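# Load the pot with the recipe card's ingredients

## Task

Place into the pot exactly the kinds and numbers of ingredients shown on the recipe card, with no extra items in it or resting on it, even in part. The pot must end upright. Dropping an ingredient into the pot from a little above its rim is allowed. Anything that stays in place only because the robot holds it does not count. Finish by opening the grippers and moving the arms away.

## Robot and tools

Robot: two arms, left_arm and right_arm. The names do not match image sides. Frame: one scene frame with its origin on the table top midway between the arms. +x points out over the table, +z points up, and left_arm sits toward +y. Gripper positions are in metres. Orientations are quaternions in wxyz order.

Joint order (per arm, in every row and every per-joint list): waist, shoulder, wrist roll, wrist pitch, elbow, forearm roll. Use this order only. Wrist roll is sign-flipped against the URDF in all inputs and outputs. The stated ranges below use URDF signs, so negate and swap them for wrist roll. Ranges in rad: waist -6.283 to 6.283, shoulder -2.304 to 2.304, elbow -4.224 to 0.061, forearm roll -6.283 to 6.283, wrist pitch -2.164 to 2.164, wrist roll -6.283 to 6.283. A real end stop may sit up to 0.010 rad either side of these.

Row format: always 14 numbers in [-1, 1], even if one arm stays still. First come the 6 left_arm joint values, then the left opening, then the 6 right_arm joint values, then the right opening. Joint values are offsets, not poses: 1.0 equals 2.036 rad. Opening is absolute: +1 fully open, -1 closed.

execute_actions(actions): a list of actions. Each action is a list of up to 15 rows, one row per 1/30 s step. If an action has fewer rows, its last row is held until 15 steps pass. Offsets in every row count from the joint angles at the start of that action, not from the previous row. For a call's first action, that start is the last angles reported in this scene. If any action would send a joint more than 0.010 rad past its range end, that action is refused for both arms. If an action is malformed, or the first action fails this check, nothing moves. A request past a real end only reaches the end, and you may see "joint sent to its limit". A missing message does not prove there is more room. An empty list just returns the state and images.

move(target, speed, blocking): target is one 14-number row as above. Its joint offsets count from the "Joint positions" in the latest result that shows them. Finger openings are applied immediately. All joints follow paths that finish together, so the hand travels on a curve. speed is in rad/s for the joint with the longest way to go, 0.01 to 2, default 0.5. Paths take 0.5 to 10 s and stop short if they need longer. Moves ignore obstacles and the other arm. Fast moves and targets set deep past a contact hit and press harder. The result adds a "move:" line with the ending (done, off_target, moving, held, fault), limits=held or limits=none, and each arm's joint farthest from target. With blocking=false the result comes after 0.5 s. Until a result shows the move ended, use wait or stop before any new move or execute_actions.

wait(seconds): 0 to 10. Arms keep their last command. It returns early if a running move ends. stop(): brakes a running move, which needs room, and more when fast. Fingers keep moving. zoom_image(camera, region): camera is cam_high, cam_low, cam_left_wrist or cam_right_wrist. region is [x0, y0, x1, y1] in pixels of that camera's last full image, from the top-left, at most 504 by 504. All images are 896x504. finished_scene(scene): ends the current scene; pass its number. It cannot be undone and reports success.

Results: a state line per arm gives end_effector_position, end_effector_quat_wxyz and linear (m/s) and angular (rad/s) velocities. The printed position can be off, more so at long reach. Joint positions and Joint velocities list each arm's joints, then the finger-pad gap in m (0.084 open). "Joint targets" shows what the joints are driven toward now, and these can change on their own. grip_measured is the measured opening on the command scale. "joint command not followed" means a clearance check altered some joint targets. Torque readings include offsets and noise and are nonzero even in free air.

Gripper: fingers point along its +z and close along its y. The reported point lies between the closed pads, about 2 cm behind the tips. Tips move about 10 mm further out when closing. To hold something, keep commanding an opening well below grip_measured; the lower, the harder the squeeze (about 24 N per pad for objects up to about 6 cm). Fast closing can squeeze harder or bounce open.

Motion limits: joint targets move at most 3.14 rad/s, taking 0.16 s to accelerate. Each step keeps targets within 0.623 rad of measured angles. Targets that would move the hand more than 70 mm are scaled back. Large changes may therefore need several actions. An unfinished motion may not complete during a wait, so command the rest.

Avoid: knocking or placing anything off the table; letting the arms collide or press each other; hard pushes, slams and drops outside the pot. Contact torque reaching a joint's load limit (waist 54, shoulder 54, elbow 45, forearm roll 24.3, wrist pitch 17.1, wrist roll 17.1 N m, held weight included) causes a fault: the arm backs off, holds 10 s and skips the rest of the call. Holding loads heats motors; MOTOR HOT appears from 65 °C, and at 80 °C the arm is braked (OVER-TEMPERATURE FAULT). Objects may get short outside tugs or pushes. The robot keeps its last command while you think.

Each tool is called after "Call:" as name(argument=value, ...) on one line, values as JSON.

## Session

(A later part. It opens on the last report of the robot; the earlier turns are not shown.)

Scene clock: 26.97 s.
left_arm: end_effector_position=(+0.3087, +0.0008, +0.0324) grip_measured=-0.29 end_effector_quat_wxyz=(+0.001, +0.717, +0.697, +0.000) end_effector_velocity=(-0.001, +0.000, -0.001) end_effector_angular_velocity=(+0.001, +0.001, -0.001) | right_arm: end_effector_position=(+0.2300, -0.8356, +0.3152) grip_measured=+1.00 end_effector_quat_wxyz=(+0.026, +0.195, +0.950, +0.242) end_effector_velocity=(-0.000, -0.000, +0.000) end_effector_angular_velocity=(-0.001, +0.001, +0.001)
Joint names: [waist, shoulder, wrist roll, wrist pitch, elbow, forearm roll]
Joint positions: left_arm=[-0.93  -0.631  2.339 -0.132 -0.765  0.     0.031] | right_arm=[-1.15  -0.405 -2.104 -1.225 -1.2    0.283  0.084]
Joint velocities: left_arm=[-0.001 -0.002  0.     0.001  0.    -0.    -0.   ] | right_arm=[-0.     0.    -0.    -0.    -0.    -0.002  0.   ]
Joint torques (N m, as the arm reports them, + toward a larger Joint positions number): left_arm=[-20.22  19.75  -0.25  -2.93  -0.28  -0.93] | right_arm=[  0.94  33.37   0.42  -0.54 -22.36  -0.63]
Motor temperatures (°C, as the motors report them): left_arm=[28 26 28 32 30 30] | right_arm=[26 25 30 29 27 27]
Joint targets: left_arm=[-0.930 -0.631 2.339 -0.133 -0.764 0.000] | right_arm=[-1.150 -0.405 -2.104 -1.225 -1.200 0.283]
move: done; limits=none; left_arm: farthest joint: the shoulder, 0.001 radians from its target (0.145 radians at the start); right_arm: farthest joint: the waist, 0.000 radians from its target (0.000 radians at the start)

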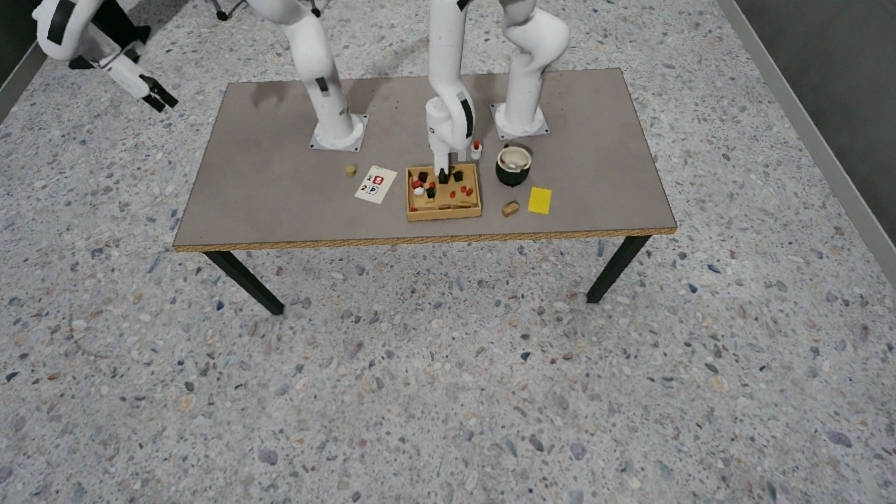

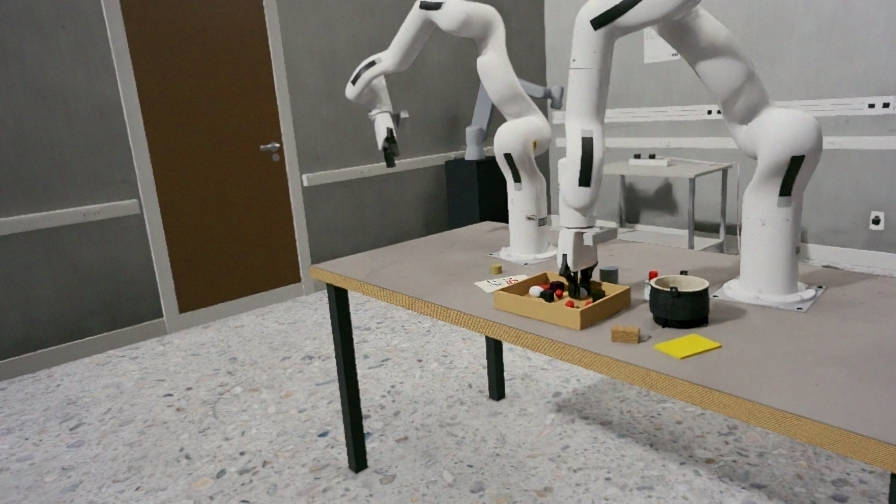

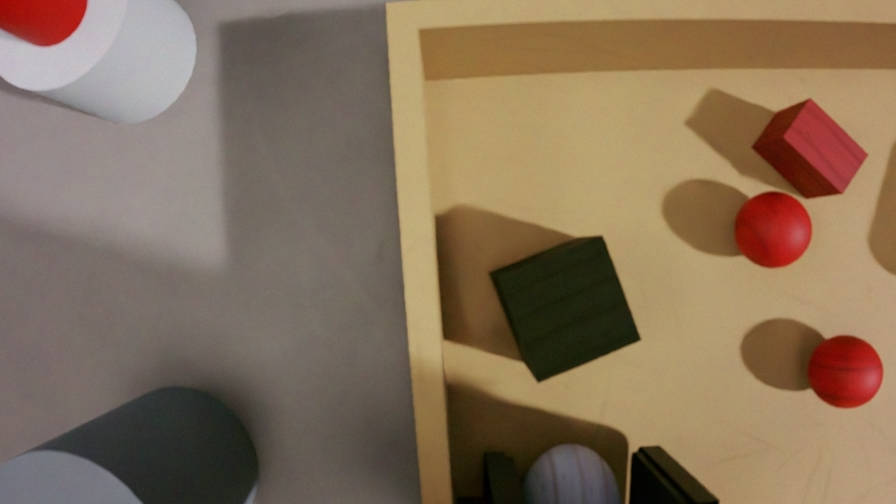

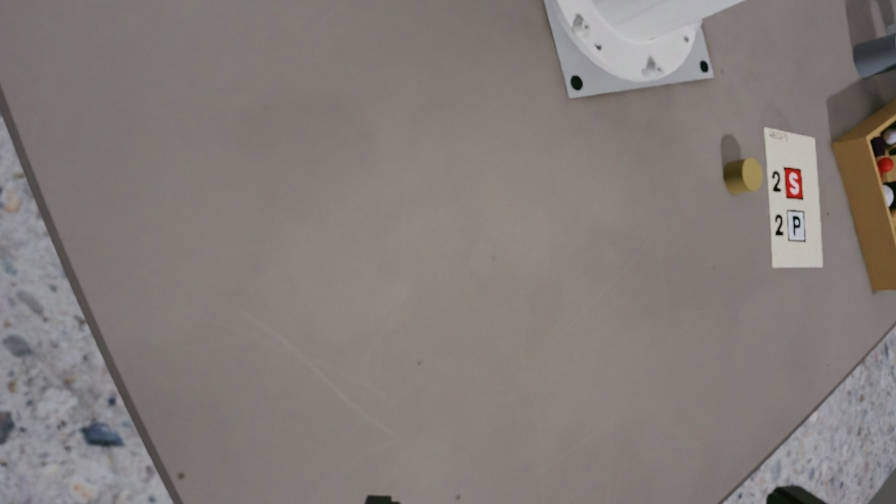

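Pressing the wall; closing relieves it.

Call:
execute_actions(actions=[[[0,0,0,0,0,0,-0.3,0,0,0,0,0,0,1],[0,0,0,0,0,0,-0.35,0,0,0,0,0,0,1],[0,0,0,0,0,0,-0.4,0,0,0,0,0,0,1],[0,0,0,0,0,0,-0.45,0,0,0,0,0,0,1],[0,0,0,0,0,0,-0.5,0,0,0,0,0,0,1],[0,0,0,0,0,0,-0.55,0,0,0,0,0,0,1],[0,0,0,0,0,0,-0.6,0,0,0,0,0,0,1],[0,0,0,0,0,0,-0.65,0,0,0,0,0,0,1],[0,0,0,0,0,0,-0.7,0,0,0,0,0,0,1]]])

Scene clock: 28.77 s.
left_arm: end_effector_position=(+0.3074, +0.0019, +0.0320) grip_measured=-0.43 end_effector_quat_wxyz=(-0.001, +0.717, +0.697, +0.000) end_effector_velocity=(+0.007, -0.006, +0.003) end_effector_angular_velocity=(-0.017, -0.016, +0.001) | right_arm: end_effector_position=(+0.2300, -0.8356, +0.3152) grip_measured=+1.00 end_effector_quat_wxyz=(+0.026, +0.195, +0.950, +0.242) end_effector_velocity=(-0.000, +0.000, -0.000) end_effector_angular_velocity=(+0.000, +0.000, +0.000)
Joint names: [waist, shoulder, wrist roll, wrist pitch, elbow, forearm roll]
Joint positions: left_arm=[-0.93  -0.631  2.339 -0.134 -0.764  0.     0.025] | right_arm=[-1.15  -0.405 -2.104 -1.225 -1.2    0.283  0.084]
Joint velocities: left_arm=[ 0.001  0.002  0.     0.013 -0.008  0.    -0.   ] | right_arm=[ 0. -0.  0. -0.  0. -0.  0.]
Joint torques (N m, as the arm reports them, + toward a larger Joint positions number): left_arm=[ -7.05  26.73   0.02  -0.49 -15.76  -1.32] | right_arm=[  0.56  33.27   0.43  -0.53 -22.48  -0.17]
Motor temperatures (°C, as the motors report them): left_arm=[28 26 28 33 30 30] | right_arm=[26 25 30 29 27 27]
Joint targets: left_arm=[-0.930 -0.631 2.339 -0.132 -0.765 0.000] | right_arm=[-1.150 -0.405 -2.104 -1.225 -1.200 0.283]

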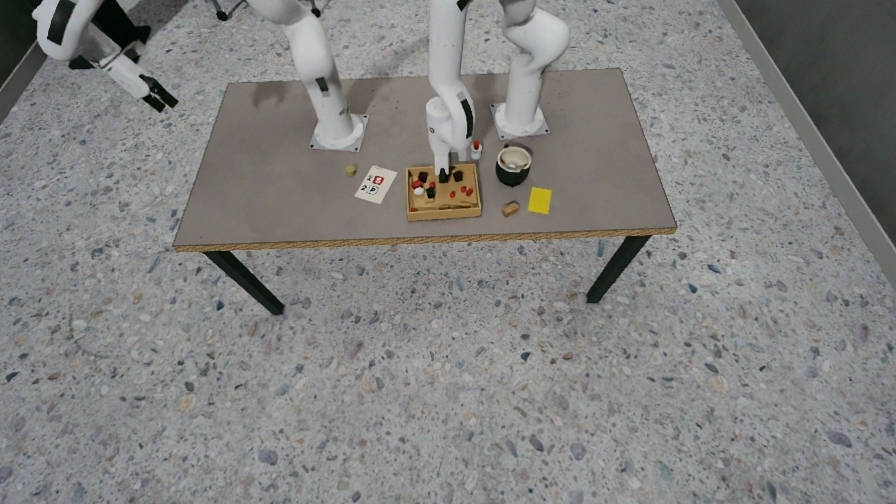

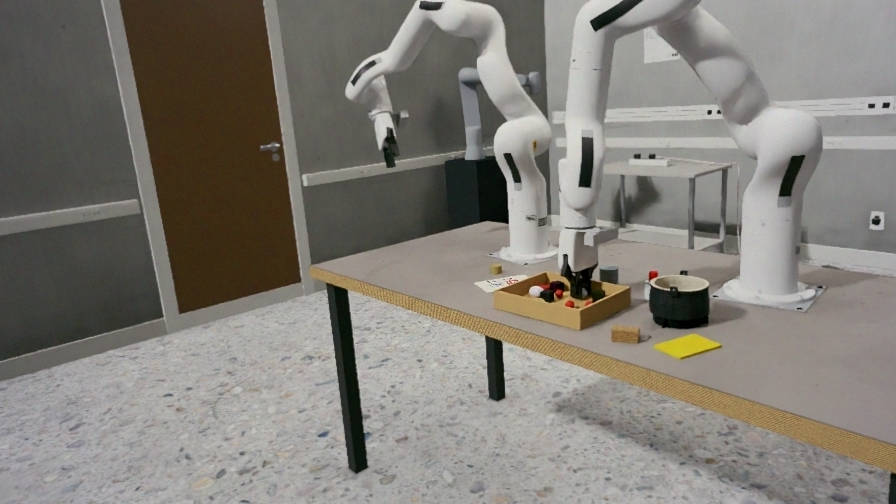

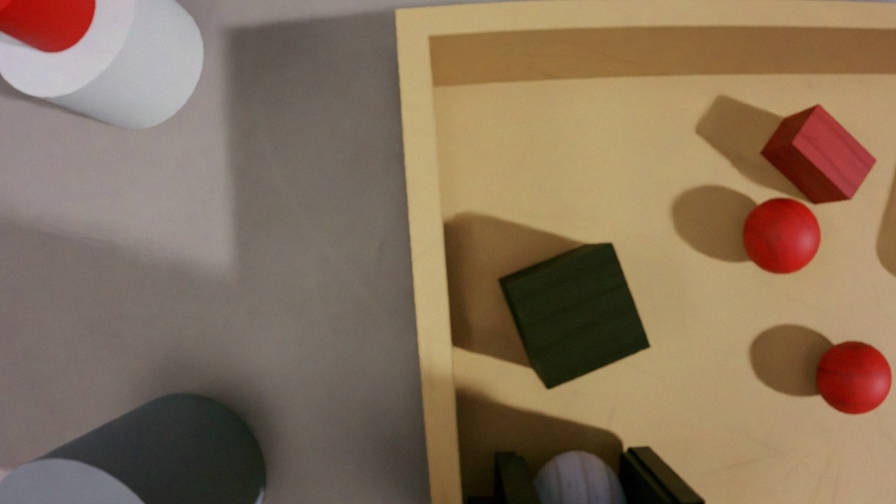

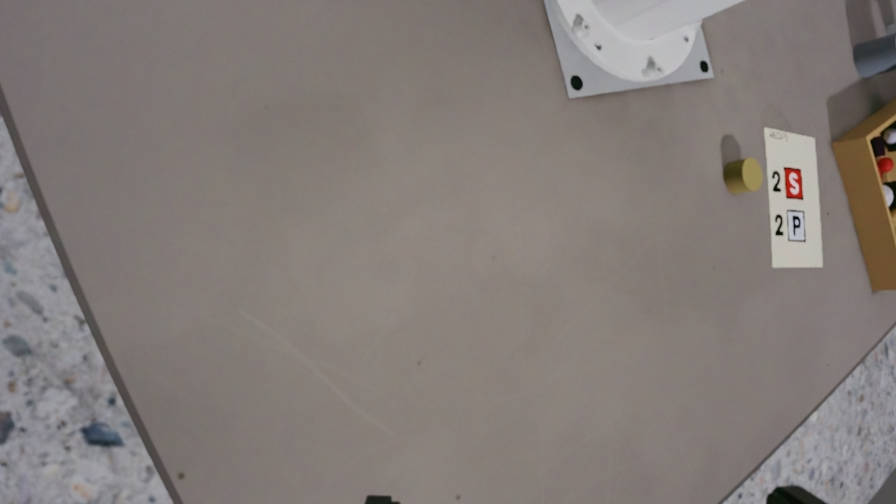

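Call:
move(target=[0.001,0.116,0,-0.105,0.011,0,-0.7,0,0,0,0,0,0,1], speed=0.3)

Call:
move(target=[0.262,0.137,-0.14,0.050,0.187,0,-0.7,0,0,0,0,0,0,1], speed=0.55)

Call:
move(target=[0,-0.06,0,0.058,-0.001,0,-0.7,0,0,0,0,0,0,1], speed=0.3)

Scene clock: 31.17 s.
left_arm: end_effector_position=(+0.3085, +0.0021, +0.1295) grip_measured=-0.43 end_effector_quat_wxyz=(-0.001, +0.716, +0.698, +0.000) end_effector_velocity=(-0.000, -0.001, +0.001) end_effector_angular_velocity=(-0.001, -0.001, -0.001) | right_arm: end_effector_position=(+0.2300, -0.8356, +0.3152) grip_measured=+1.00 end_effector_quat_wxyz=(+0.026, +0.195, +0.950, +0.242) end_effector_velocity=(+0.000, +0.000, -0.000) end_effector_angular_velocity=(+0.001, -0.001, -0.001)
Joint names: [waist, shoulder, wrist roll, wrist pitch, elbow, forearm roll]
Joint positions: left_arm=[-0.928 -0.395  2.339 -0.348 -0.741  0.     0.025] | right_arm=[-1.15  -0.405 -2.104 -1.225 -1.2    0.283  0.084]
Joint velocities: left_arm=[-0.001  0.002  0.    -0.001 -0.    -0.    -0.   ] | right_arm=[-0.    -0.     0.    -0.     0.     0.002 -0.   ]
Joint torques (N m, as the arm reports them, + toward a larger Joint positions number): left_arm=[ -7.3   22.77  -0.13  -0.25 -21.25  -0.96] | right_arm=[  0.51  33.31   0.42  -0.57 -22.5   -0.46]
Motor temperatures (°C, as the motors report them): left_arm=[28 26 28 33 30 30] | right_arm=[26 25 30 29 27 27]
Joint targets: left_arm=[-0.928 -0.395 2.339 -0.348 -0.741 0.000] | right_arm=[-1.150 -0.405 -2.104 -1.225 -1.200 0.283]
move: done; limits=none; left_arm: farthest joint: the waist, 0.000 radians from its target (0.002 radians at the start); right_arm: farthest joint: the waist, 0.000 radians from its target (0.000 radians at the start)

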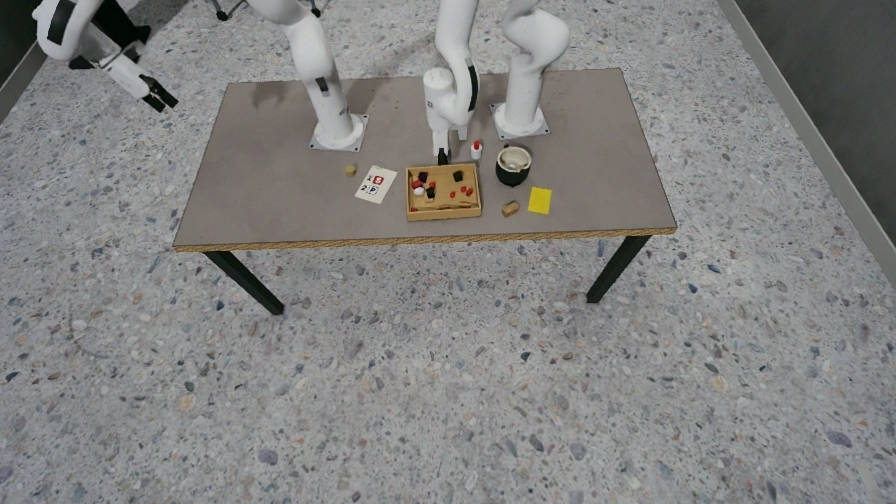

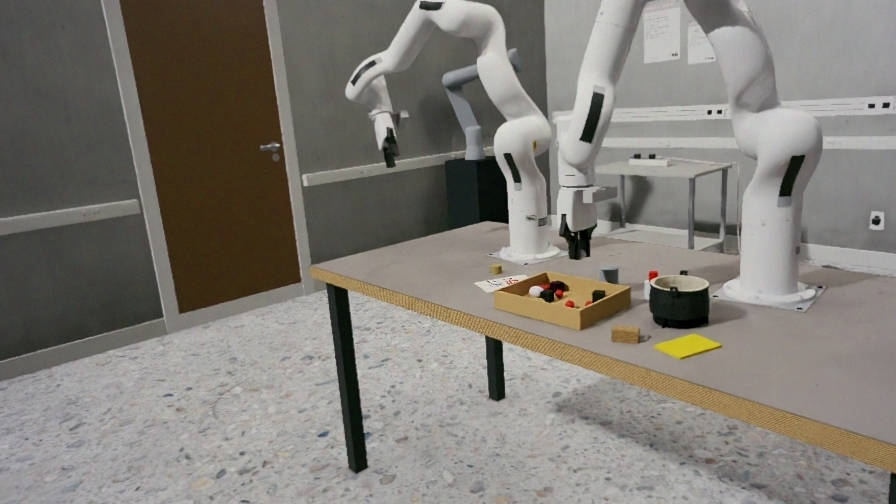

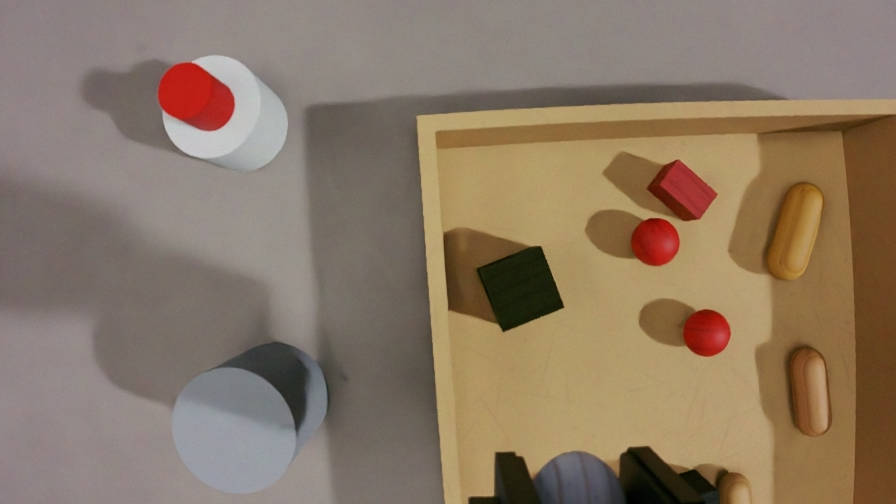

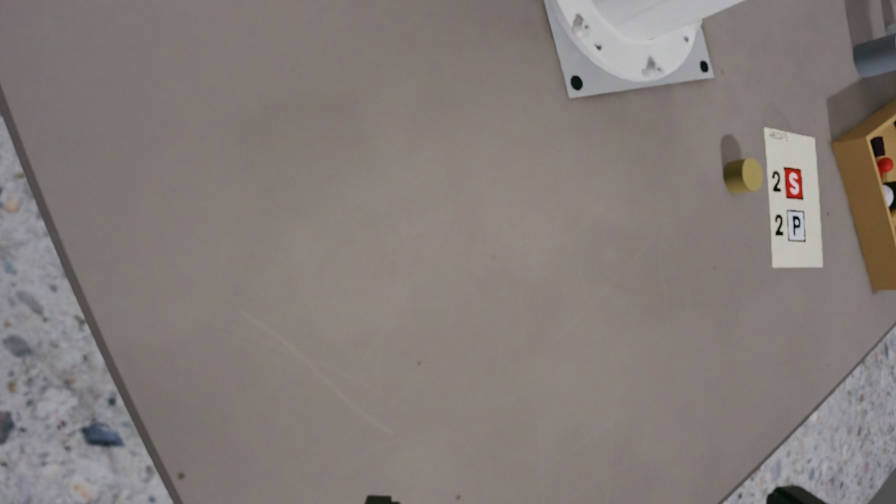

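Scene clock: 32.77 s.
left_arm: end_effector_position=(+0.2868, +0.2368, +0.1298) grip_measured=-0.43 end_effector_quat_wxyz=(-0.001, +0.624, +0.781, -0.000) end_effector_velocity=(-0.001, +0.001, -0.000) end_effector_angular_velocity=(+0.001, +0.000, -0.002) | right_arm: end_effector_position=(+0.2300, -0.8356, +0.3152) grip_measured=+1.00 end_effector_quat_wxyz=(+0.026, +0.195, +0.950, +0.242) end_effector_velocity=(-0.000, -0.000, +0.000) end_effector_angular_velocity=(-0.001, +0.000, +0.001)
Joint names: [waist, shoulder, wrist roll, wrist pitch, elbow, forearm roll]
Joint positions: left_arm=[-0.395 -0.117  2.054 -0.246 -0.361  0.     0.025] | right_arm=[-1.15  -0.405 -2.104 -1.225 -1.2    0.283  0.084]
Joint velocities: left_arm=[ 0.002  0.001 -0.001  0.     0.002  0.002  0.   ] | right_arm=[ 0.     0.     0.     0.     0.    -0.001 -0.   ]
Joint torques (N m, as the arm reports them, + toward a larger Joint positions number): left_arm=[ -6.9   10.94   0.05  -0.22 -17.74  -1.67] | right_arm=[  1.53  32.46   0.38  -0.58 -22.63  -0.6 ]
Motor temperatures (°C, as the motors report them): left_arm=[28 26 28 33 30 30] | right_arm=[26 25 30 29 27 27]
Joint targets: left_arm=[-0.395 -0.116 2.054 -0.246 -0.361 0.000] | right_arm=[-1.150 -0.405 -2.104 -1.225 -1.200 0.283]
move: done; limits=none; left_arm: farthest joint: the waist, 0.001 radians from its target (0.534 radians at the start); right_arm: farthest joint: the waist, 0.000 radians from its target (0.000 radians at the start)

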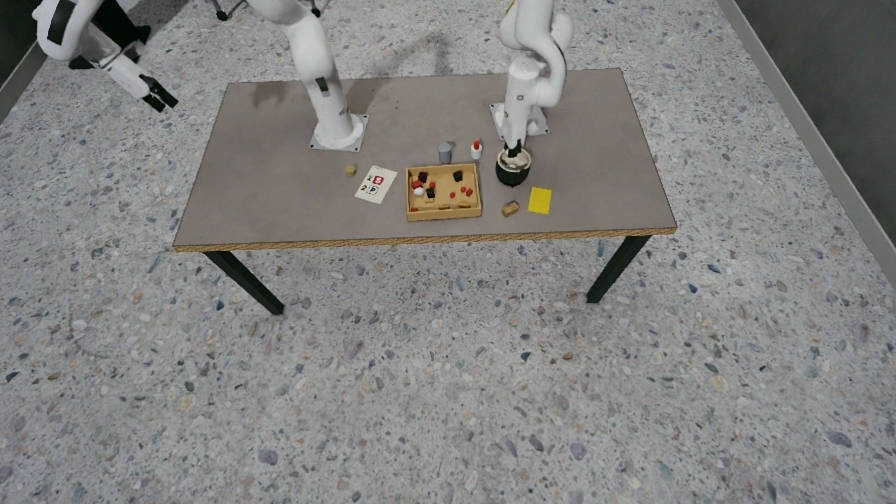

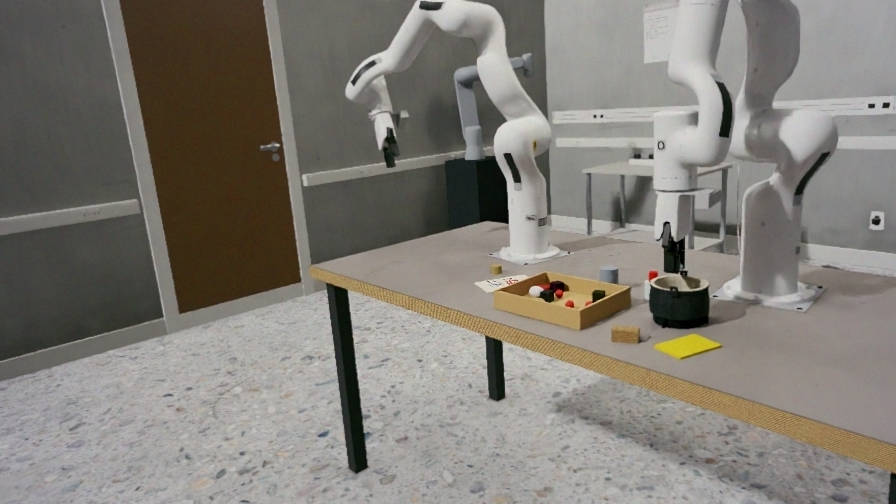

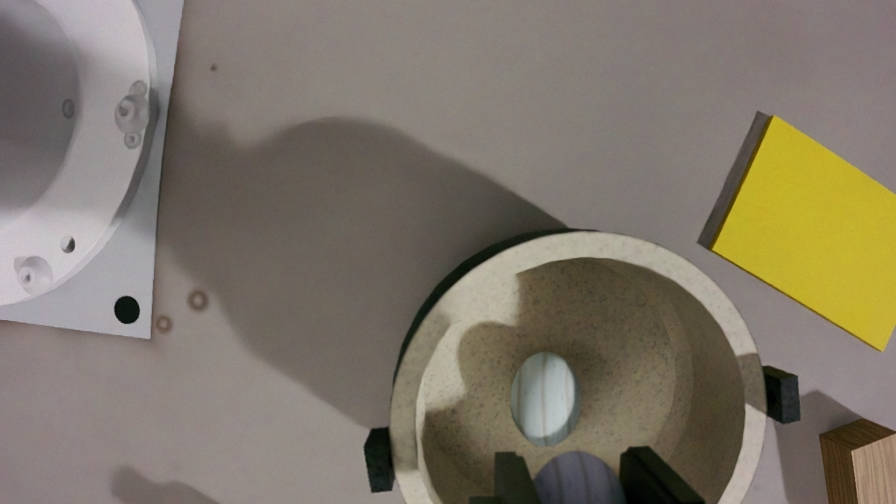

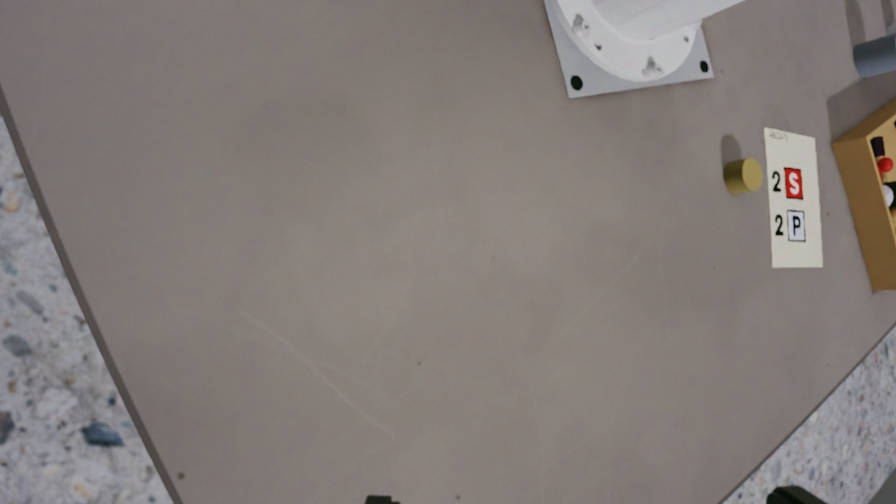

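Scene clock: 33.73 s.
left_arm: end_effector_position=(+0.2862, +0.2369, +0.0944) grip_measured=-0.43 end_effector_quat_wxyz=(-0.002, +0.624, +0.781, -0.001) end_effector_velocity=(-0.000, +0.000, -0.001) end_effector_angular_velocity=(+0.001, +0.001, -0.002) | right_arm: end_effector_position=(+0.2300, -0.8356, +0.3152) grip_measured=+1.00 end_effector_quat_wxyz=(+0.026, +0.195, +0.950, +0.242) end_effector_velocity=(-0.000, -0.000, +0.001) end_effector_angular_velocity=(-0.004, -0.000, +0.001)
Joint names: [waist, shoulder, wrist roll, wrist pitch, elbow, forearm roll]
Joint positions: left_arm=[-0.395 -0.238  2.054 -0.128 -0.363  0.     0.025] | right_arm=[-1.15  -0.405 -2.104 -1.225 -1.2    0.283  0.084]
Joint velocities: left_arm=[ 0.    -0.002 -0.001  0.001  0.     0.002 -0.   ] | right_arm=[-0.     0.003  0.     0.001 -0.    -0.001  0.   ]
Joint torques (N m, as the arm reports them, + toward a larger Joint positions number): left_arm=[ -4.03  13.39   0.16  -0.26 -16.24  -0.51] | right_arm=[  1.12  33.17   0.43  -0.66 -22.34  -0.51]
Motor temperatures (°C, as the motors report them): left_arm=[28 26 28 33 30 30] | right_arm=[26 25 30 29 27 27]
Joint targets: left_arm=[-0.395 -0.239 2.054 -0.128 -0.363 0.000] | right_arm=[-1.150 -0.405 -2.104 -1.225 -1.200 0.283]
move: done; limits=none; left_arm: farthest joint: the shoulder, 0.001 radians from its target (0.123 radians at the start); right_arm: farthest joint: the waist, 0.000 radians from its target (0.000 radians at the start)

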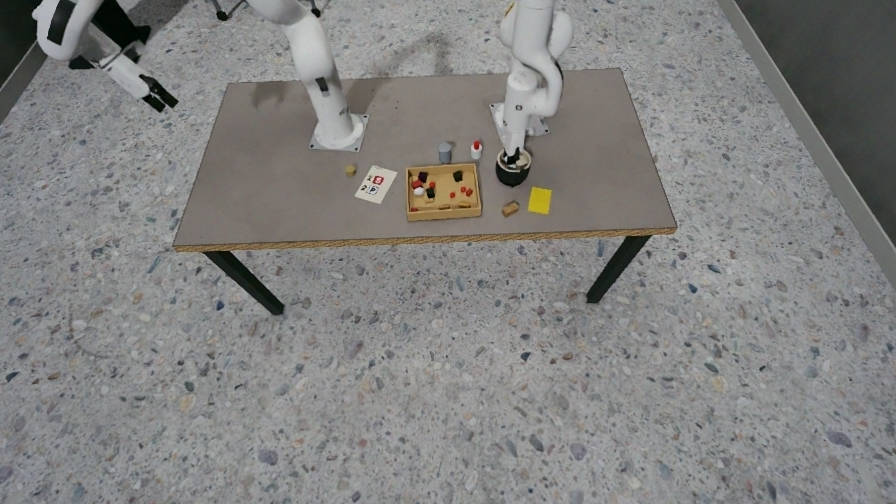

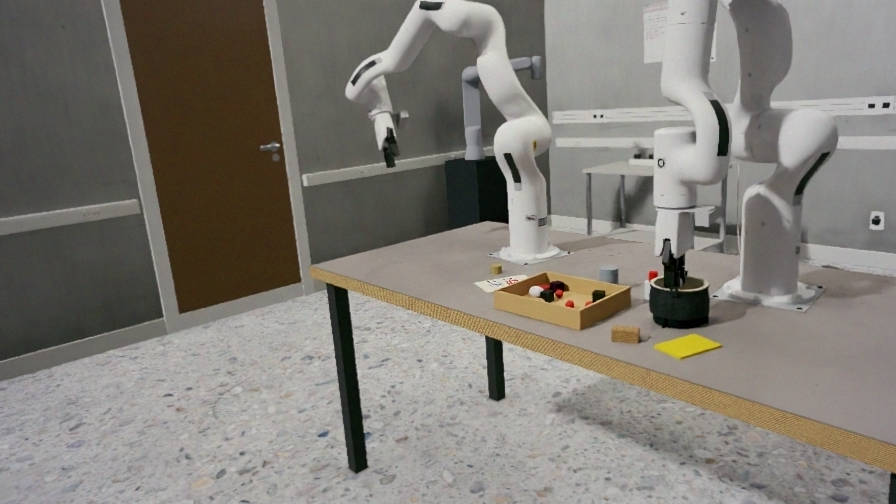

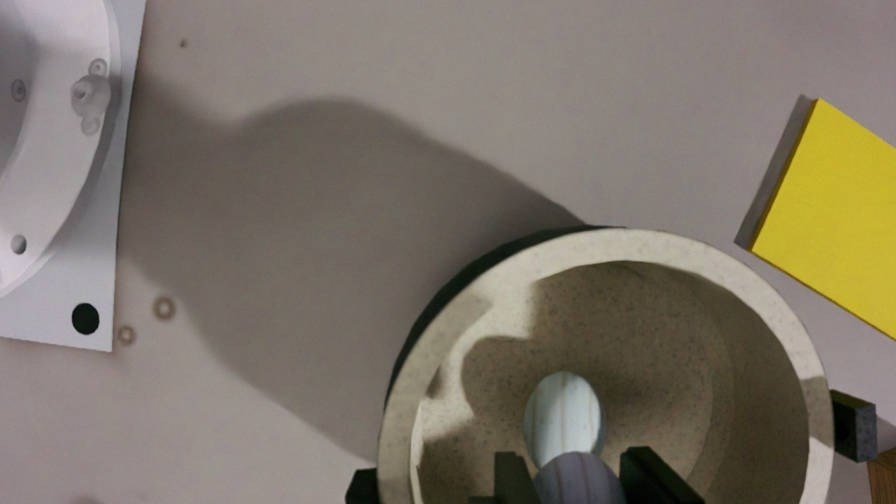

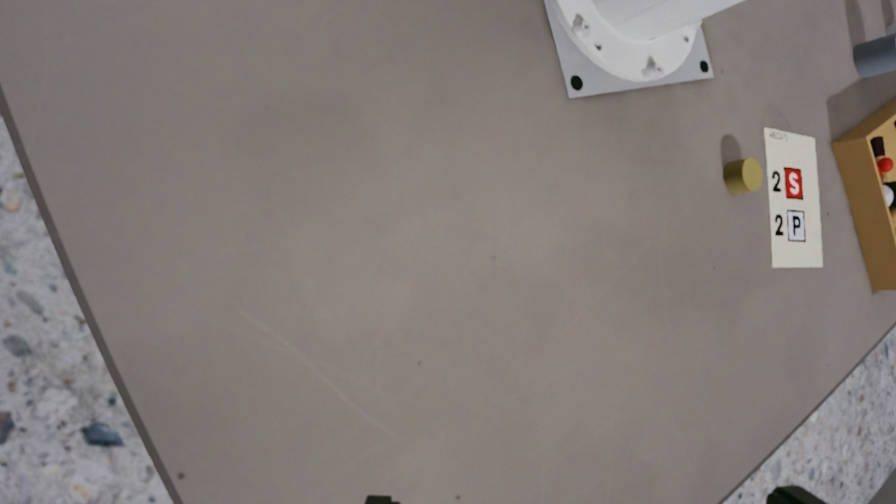

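Call:
execute_actions(actions=[[[0,0,0,0,0,0,-0.2,0,0,0,0,0,0,1]]])

Call:
move(target=[0,0.06,0,-0.058,0.001,0,-0.25,0,0,0,0,0,0,1], speed=0.4)

Call:
move(target=[-0.187,-0.212,0,-0.0265,-0.239,0,-0.25,0,0,0,0,0,0,1], speed=0.55)

Scene clock: 35.67 s.
left_arm: end_effector_position=(+0.2862, +0.2369, +0.0944) grip_measured=-0.22 end_effector_quat_wxyz=(-0.002, +0.624, +0.781, -0.001) end_effector_velocity=(+0.000, +0.000, -0.000) end_effector_angular_velocity=(-0.000, +0.000, +0.002) | right_arm: end_effector_position=(+0.2300, -0.8356, +0.3152) grip_measured=+1.00 end_effector_quat_wxyz=(+0.026, +0.195, +0.950, +0.242) end_effector_velocity=(-0.000, +0.001, -0.001) end_effector_angular_velocity=(+0.003, +0.001, +0.000)
Joint names: [waist, shoulder, wrist roll, wrist pitch, elbow, forearm roll]
Joint positions: left_arm=[-0.395 -0.238  2.054 -0.128 -0.363  0.     0.035] | right_arm=[-1.15  -0.405 -2.104 -1.225 -1.2    0.283  0.084]
Joint velocities: left_arm=[ 0.001 -0.    -0.    -0.     0.    -0.001  0.   ] | right_arm=[ 0.    -0.001 -0.    -0.001  0.002 -0.     0.   ]
Joint torques (N m, as the arm reports them, + toward a larger Joint positions number): left_arm=[ -7.82  16.14  -0.02  -0.2  -14.72  -0.06] | right_arm=[  0.8   33.17   0.38  -0.61 -22.54  -0.52]
Motor temperatures (°C, as the motors report them): left_arm=[28 26 28 33 30 30] | right_arm=[26 25 30 29 27 27]
Joint targets: left_arm=[-0.395 -0.238 2.054 -0.128 -0.363 0.000] | right_arm=[-1.150 -0.405 -2.104 -1.225 -1.200 0.283]

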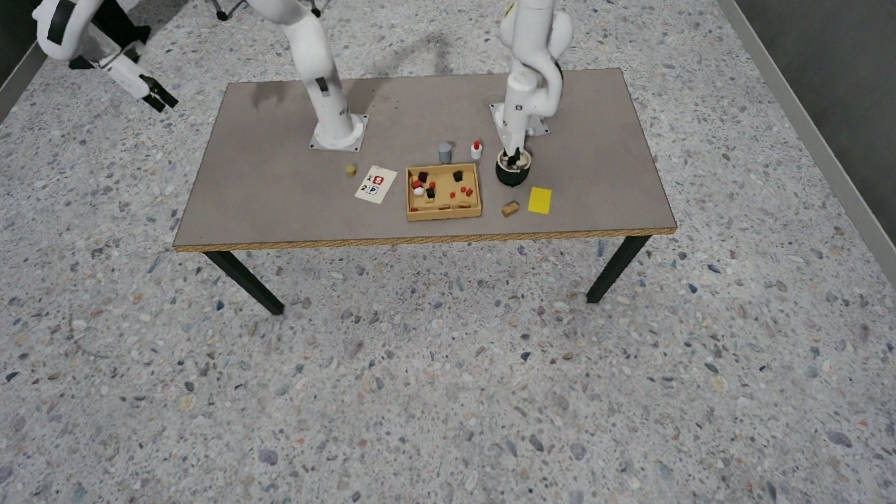

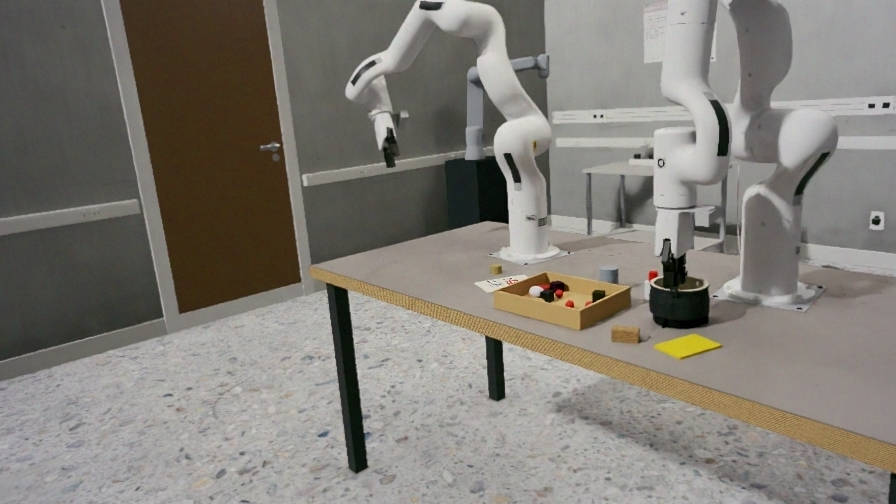

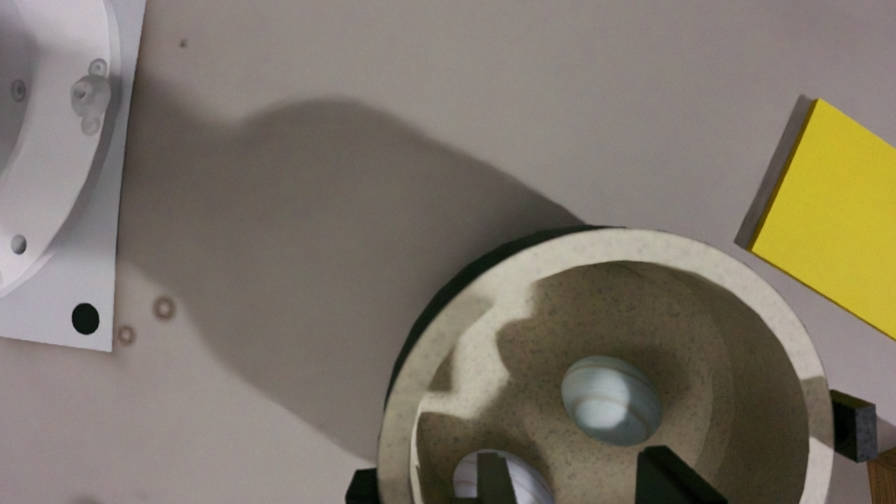

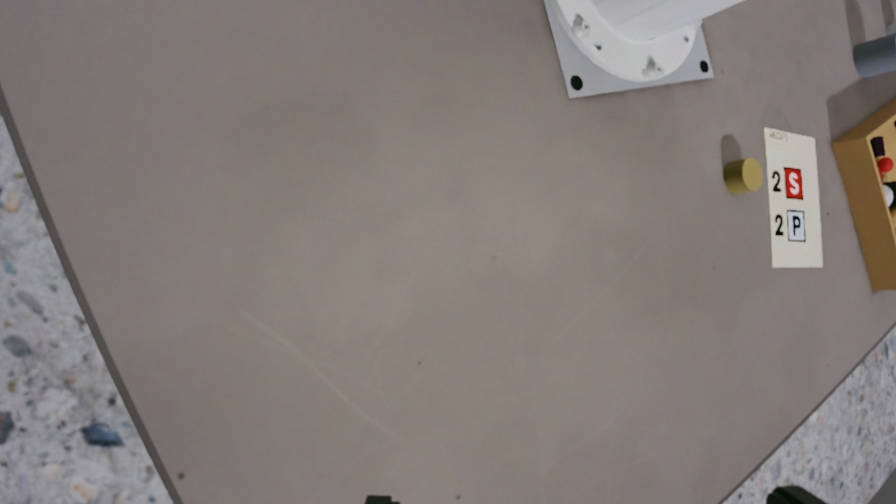

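Scene clock: 36.60 s.
left_arm: end_effector_position=(+0.2868, +0.2368, +0.1298) grip_measured=-0.27 end_effector_quat_wxyz=(-0.001, +0.624, +0.781, -0.000) end_effector_velocity=(+0.000, +0.000, +0.001) end_effector_angular_velocity=(-0.000, -0.000, +0.003) | right_arm: end_effector_position=(+0.2300, -0.8356, +0.3152) grip_measured=+1.00 end_effector_quat_wxyz=(+0.026, +0.195, +0.950, +0.242) end_effector_velocity=(+0.000, -0.000, +0.000) end_effector_angular_velocity=(+0.000, -0.001, -0.001)
Joint names: [waist, shoulder, wrist roll, wrist pitch, elbow, forearm roll]
Joint positions: left_arm=[-0.395 -0.117  2.054 -0.246 -0.361  0.     0.032] | right_arm=[-1.15  -0.405 -2.104 -1.225 -1.2    0.283  0.084]
Joint velocities: left_arm=[ 0.001  0.002  0.001 -0.002 -0.    -0.001 -0.   ] | right_arm=[ 0.     0.     0.     0.    -0.     0.002 -0.   ]
Joint torques (N m, as the arm reports them, + toward a larger Joint positions number): left_arm=[ -6.97  10.93   0.07   0.06 -18.12  -0.99] | right_arm=[  0.97  33.42   0.39  -0.59 -22.42  -0.62]
Motor temperatures (°C, as the motors report them): left_arm=[28 26 28 33 30 30] | right_arm=[26 25 30 29 27 27]
Joint targets: left_arm=[-0.395 -0.116 2.054 -0.246 -0.361 0.000] | right_arm=[-1.150 -0.405 -2.104 -1.225 -1.200 0.283]
move: done; limits=none; left_arm: farthest joint: the shoulder, 0.001 radians from its target (0.123 radians at the start); right_arm: farthest joint: the waist, 0.000 radians from its target (0.000 radians at the start)

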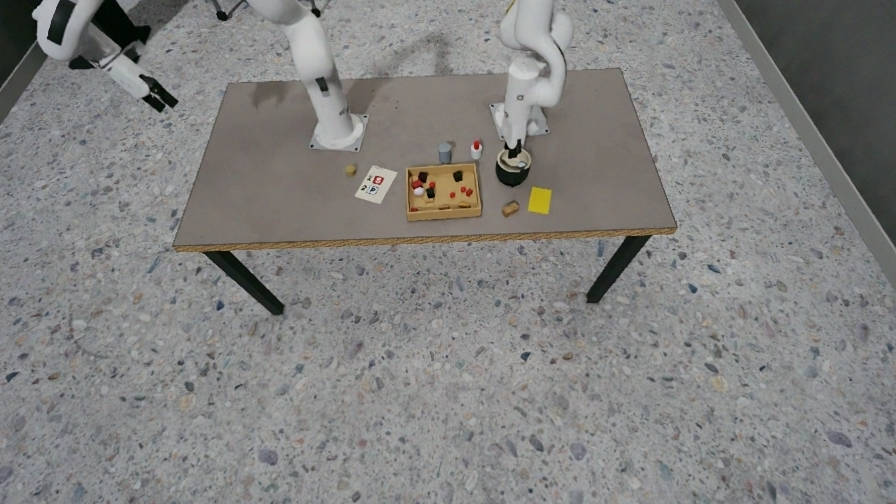

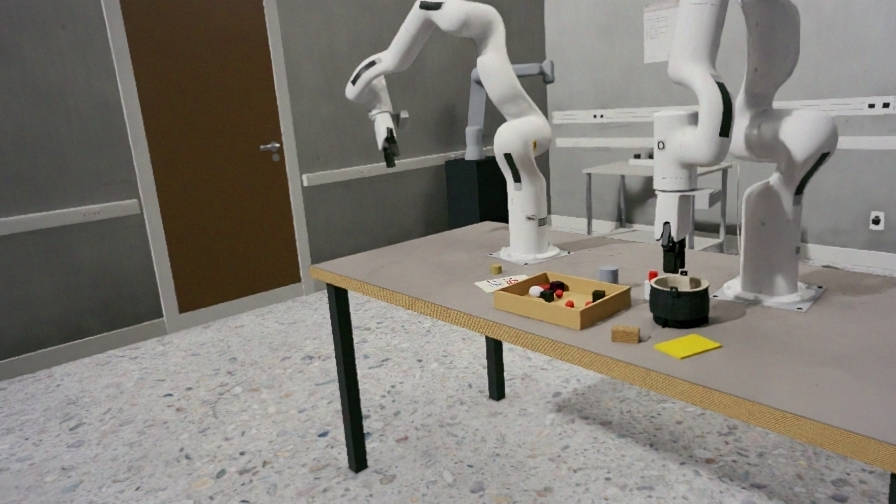

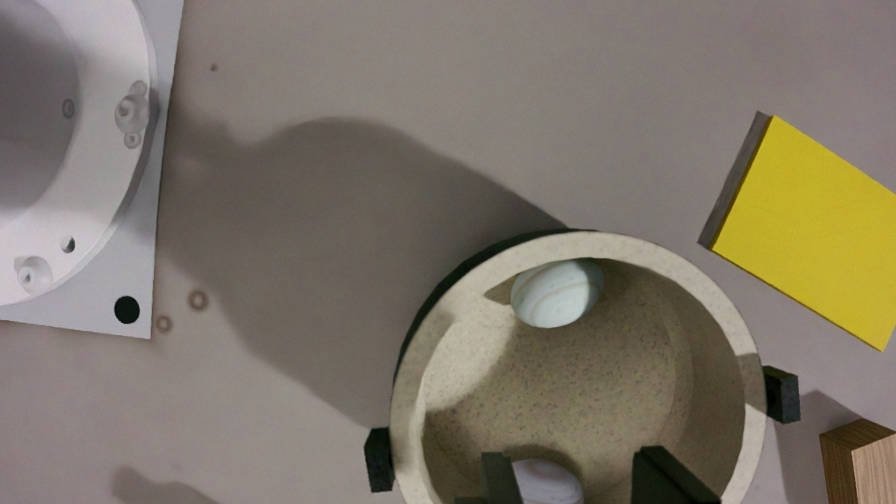

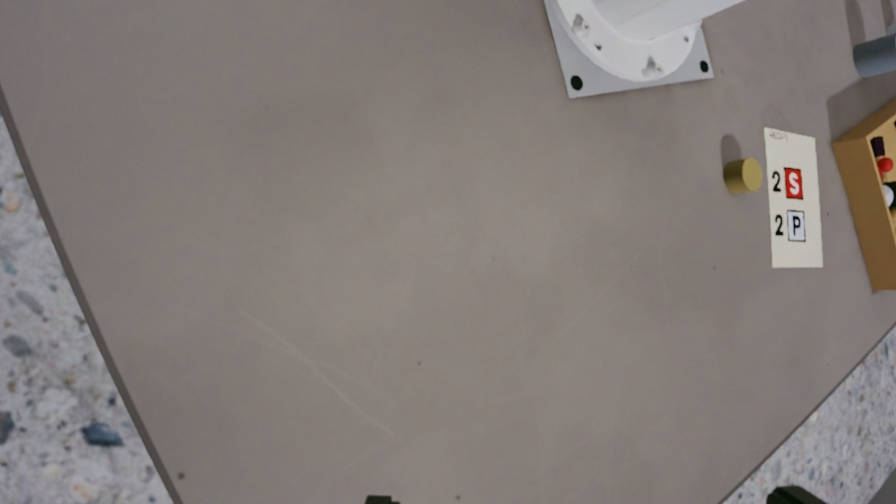

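Scene clock: 38.10 s.
left_arm: end_effector_position=(+0.3814, +0.0303, +0.0895) grip_measured=-0.27 end_effector_quat_wxyz=(-0.000, +0.761, +0.649, -0.000) end_effector_velocity=(+0.000, -0.001, -0.000) end_effector_angular_velocity=(+0.000, -0.001, -0.004) | right_arm: end_effector_position=(+0.2300, -0.8356, +0.3152) grip_measured=+1.00 end_effector_quat_wxyz=(+0.026, +0.195, +0.950, +0.242) end_effector_velocity=(-0.000, -0.000, +0.001) end_effector_angular_velocity=(-0.001, +0.000, +0.001)
Joint names: [waist, shoulder, wrist roll, wrist pitch, elbow, forearm roll]
Joint positions: left_arm=[-0.776 -0.548  2.054 -0.3   -0.847  0.     0.032] | right_arm=[-1.15  -0.405 -2.104 -1.225 -1.2    0.283  0.084]
Joint velocities: left_arm=[-0.003 -0.003  0.001  0.    -0.003  0.002 -0.   ] | right_arm=[-0.     0.001 -0.    -0.    -0.    -0.001  0.   ]
Joint torques (N m, as the arm reports them, + toward a larger Joint positions number): left_arm=[ -4.2   22.75   0.02  -0.19 -18.33  -0.95] | right_arm=[  0.32  32.97   0.5   -0.57 -22.52  -0.58]
Motor temperatures (°C, as the motors report them): left_arm=[28 26 28 32 30 30] | right_arm=[26 25 30 29 27 27]
Joint targets: left_arm=[-0.776 -0.548 2.054 -0.300 -0.847 0.000] | right_arm=[-1.150 -0.405 -2.104 -1.225 -1.200 0.283]
move: done; limits=none; left_arm: farthest joint: the shoulder, 0.001 radians from its target (0.432 radians at the start); right_arm: farthest joint: the waist, 0.000 radians from its target (0.000 radians at the start)

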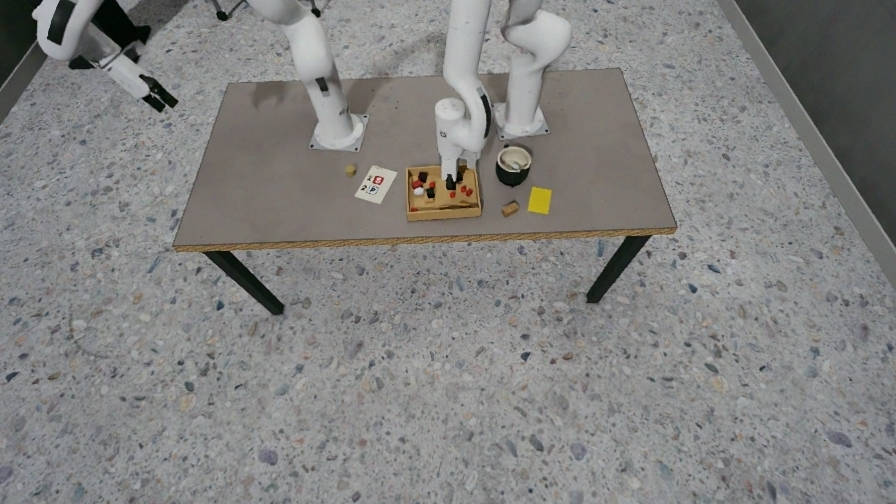

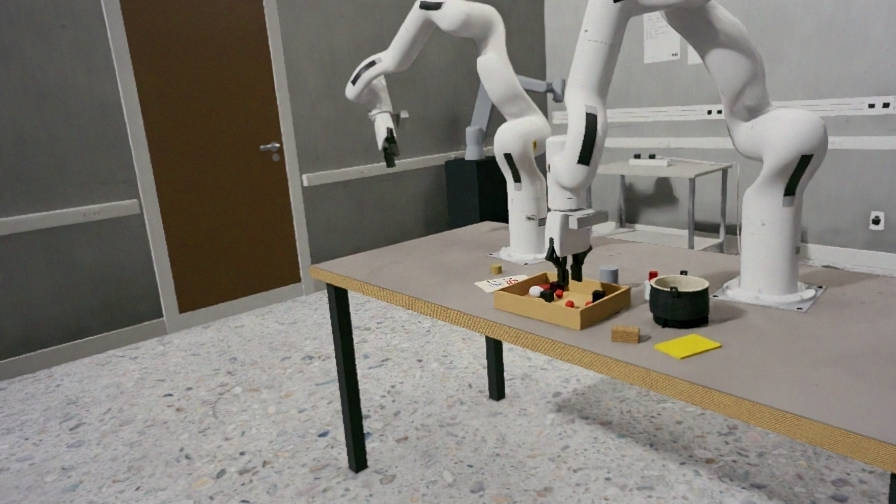

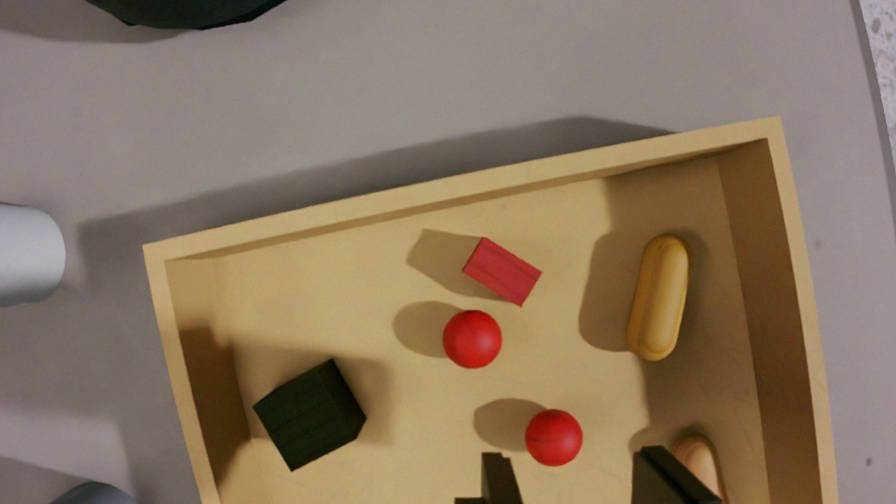

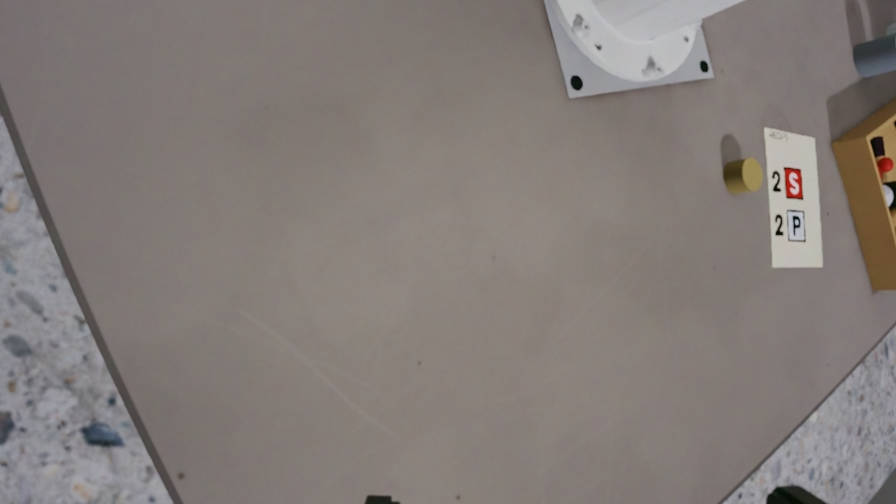

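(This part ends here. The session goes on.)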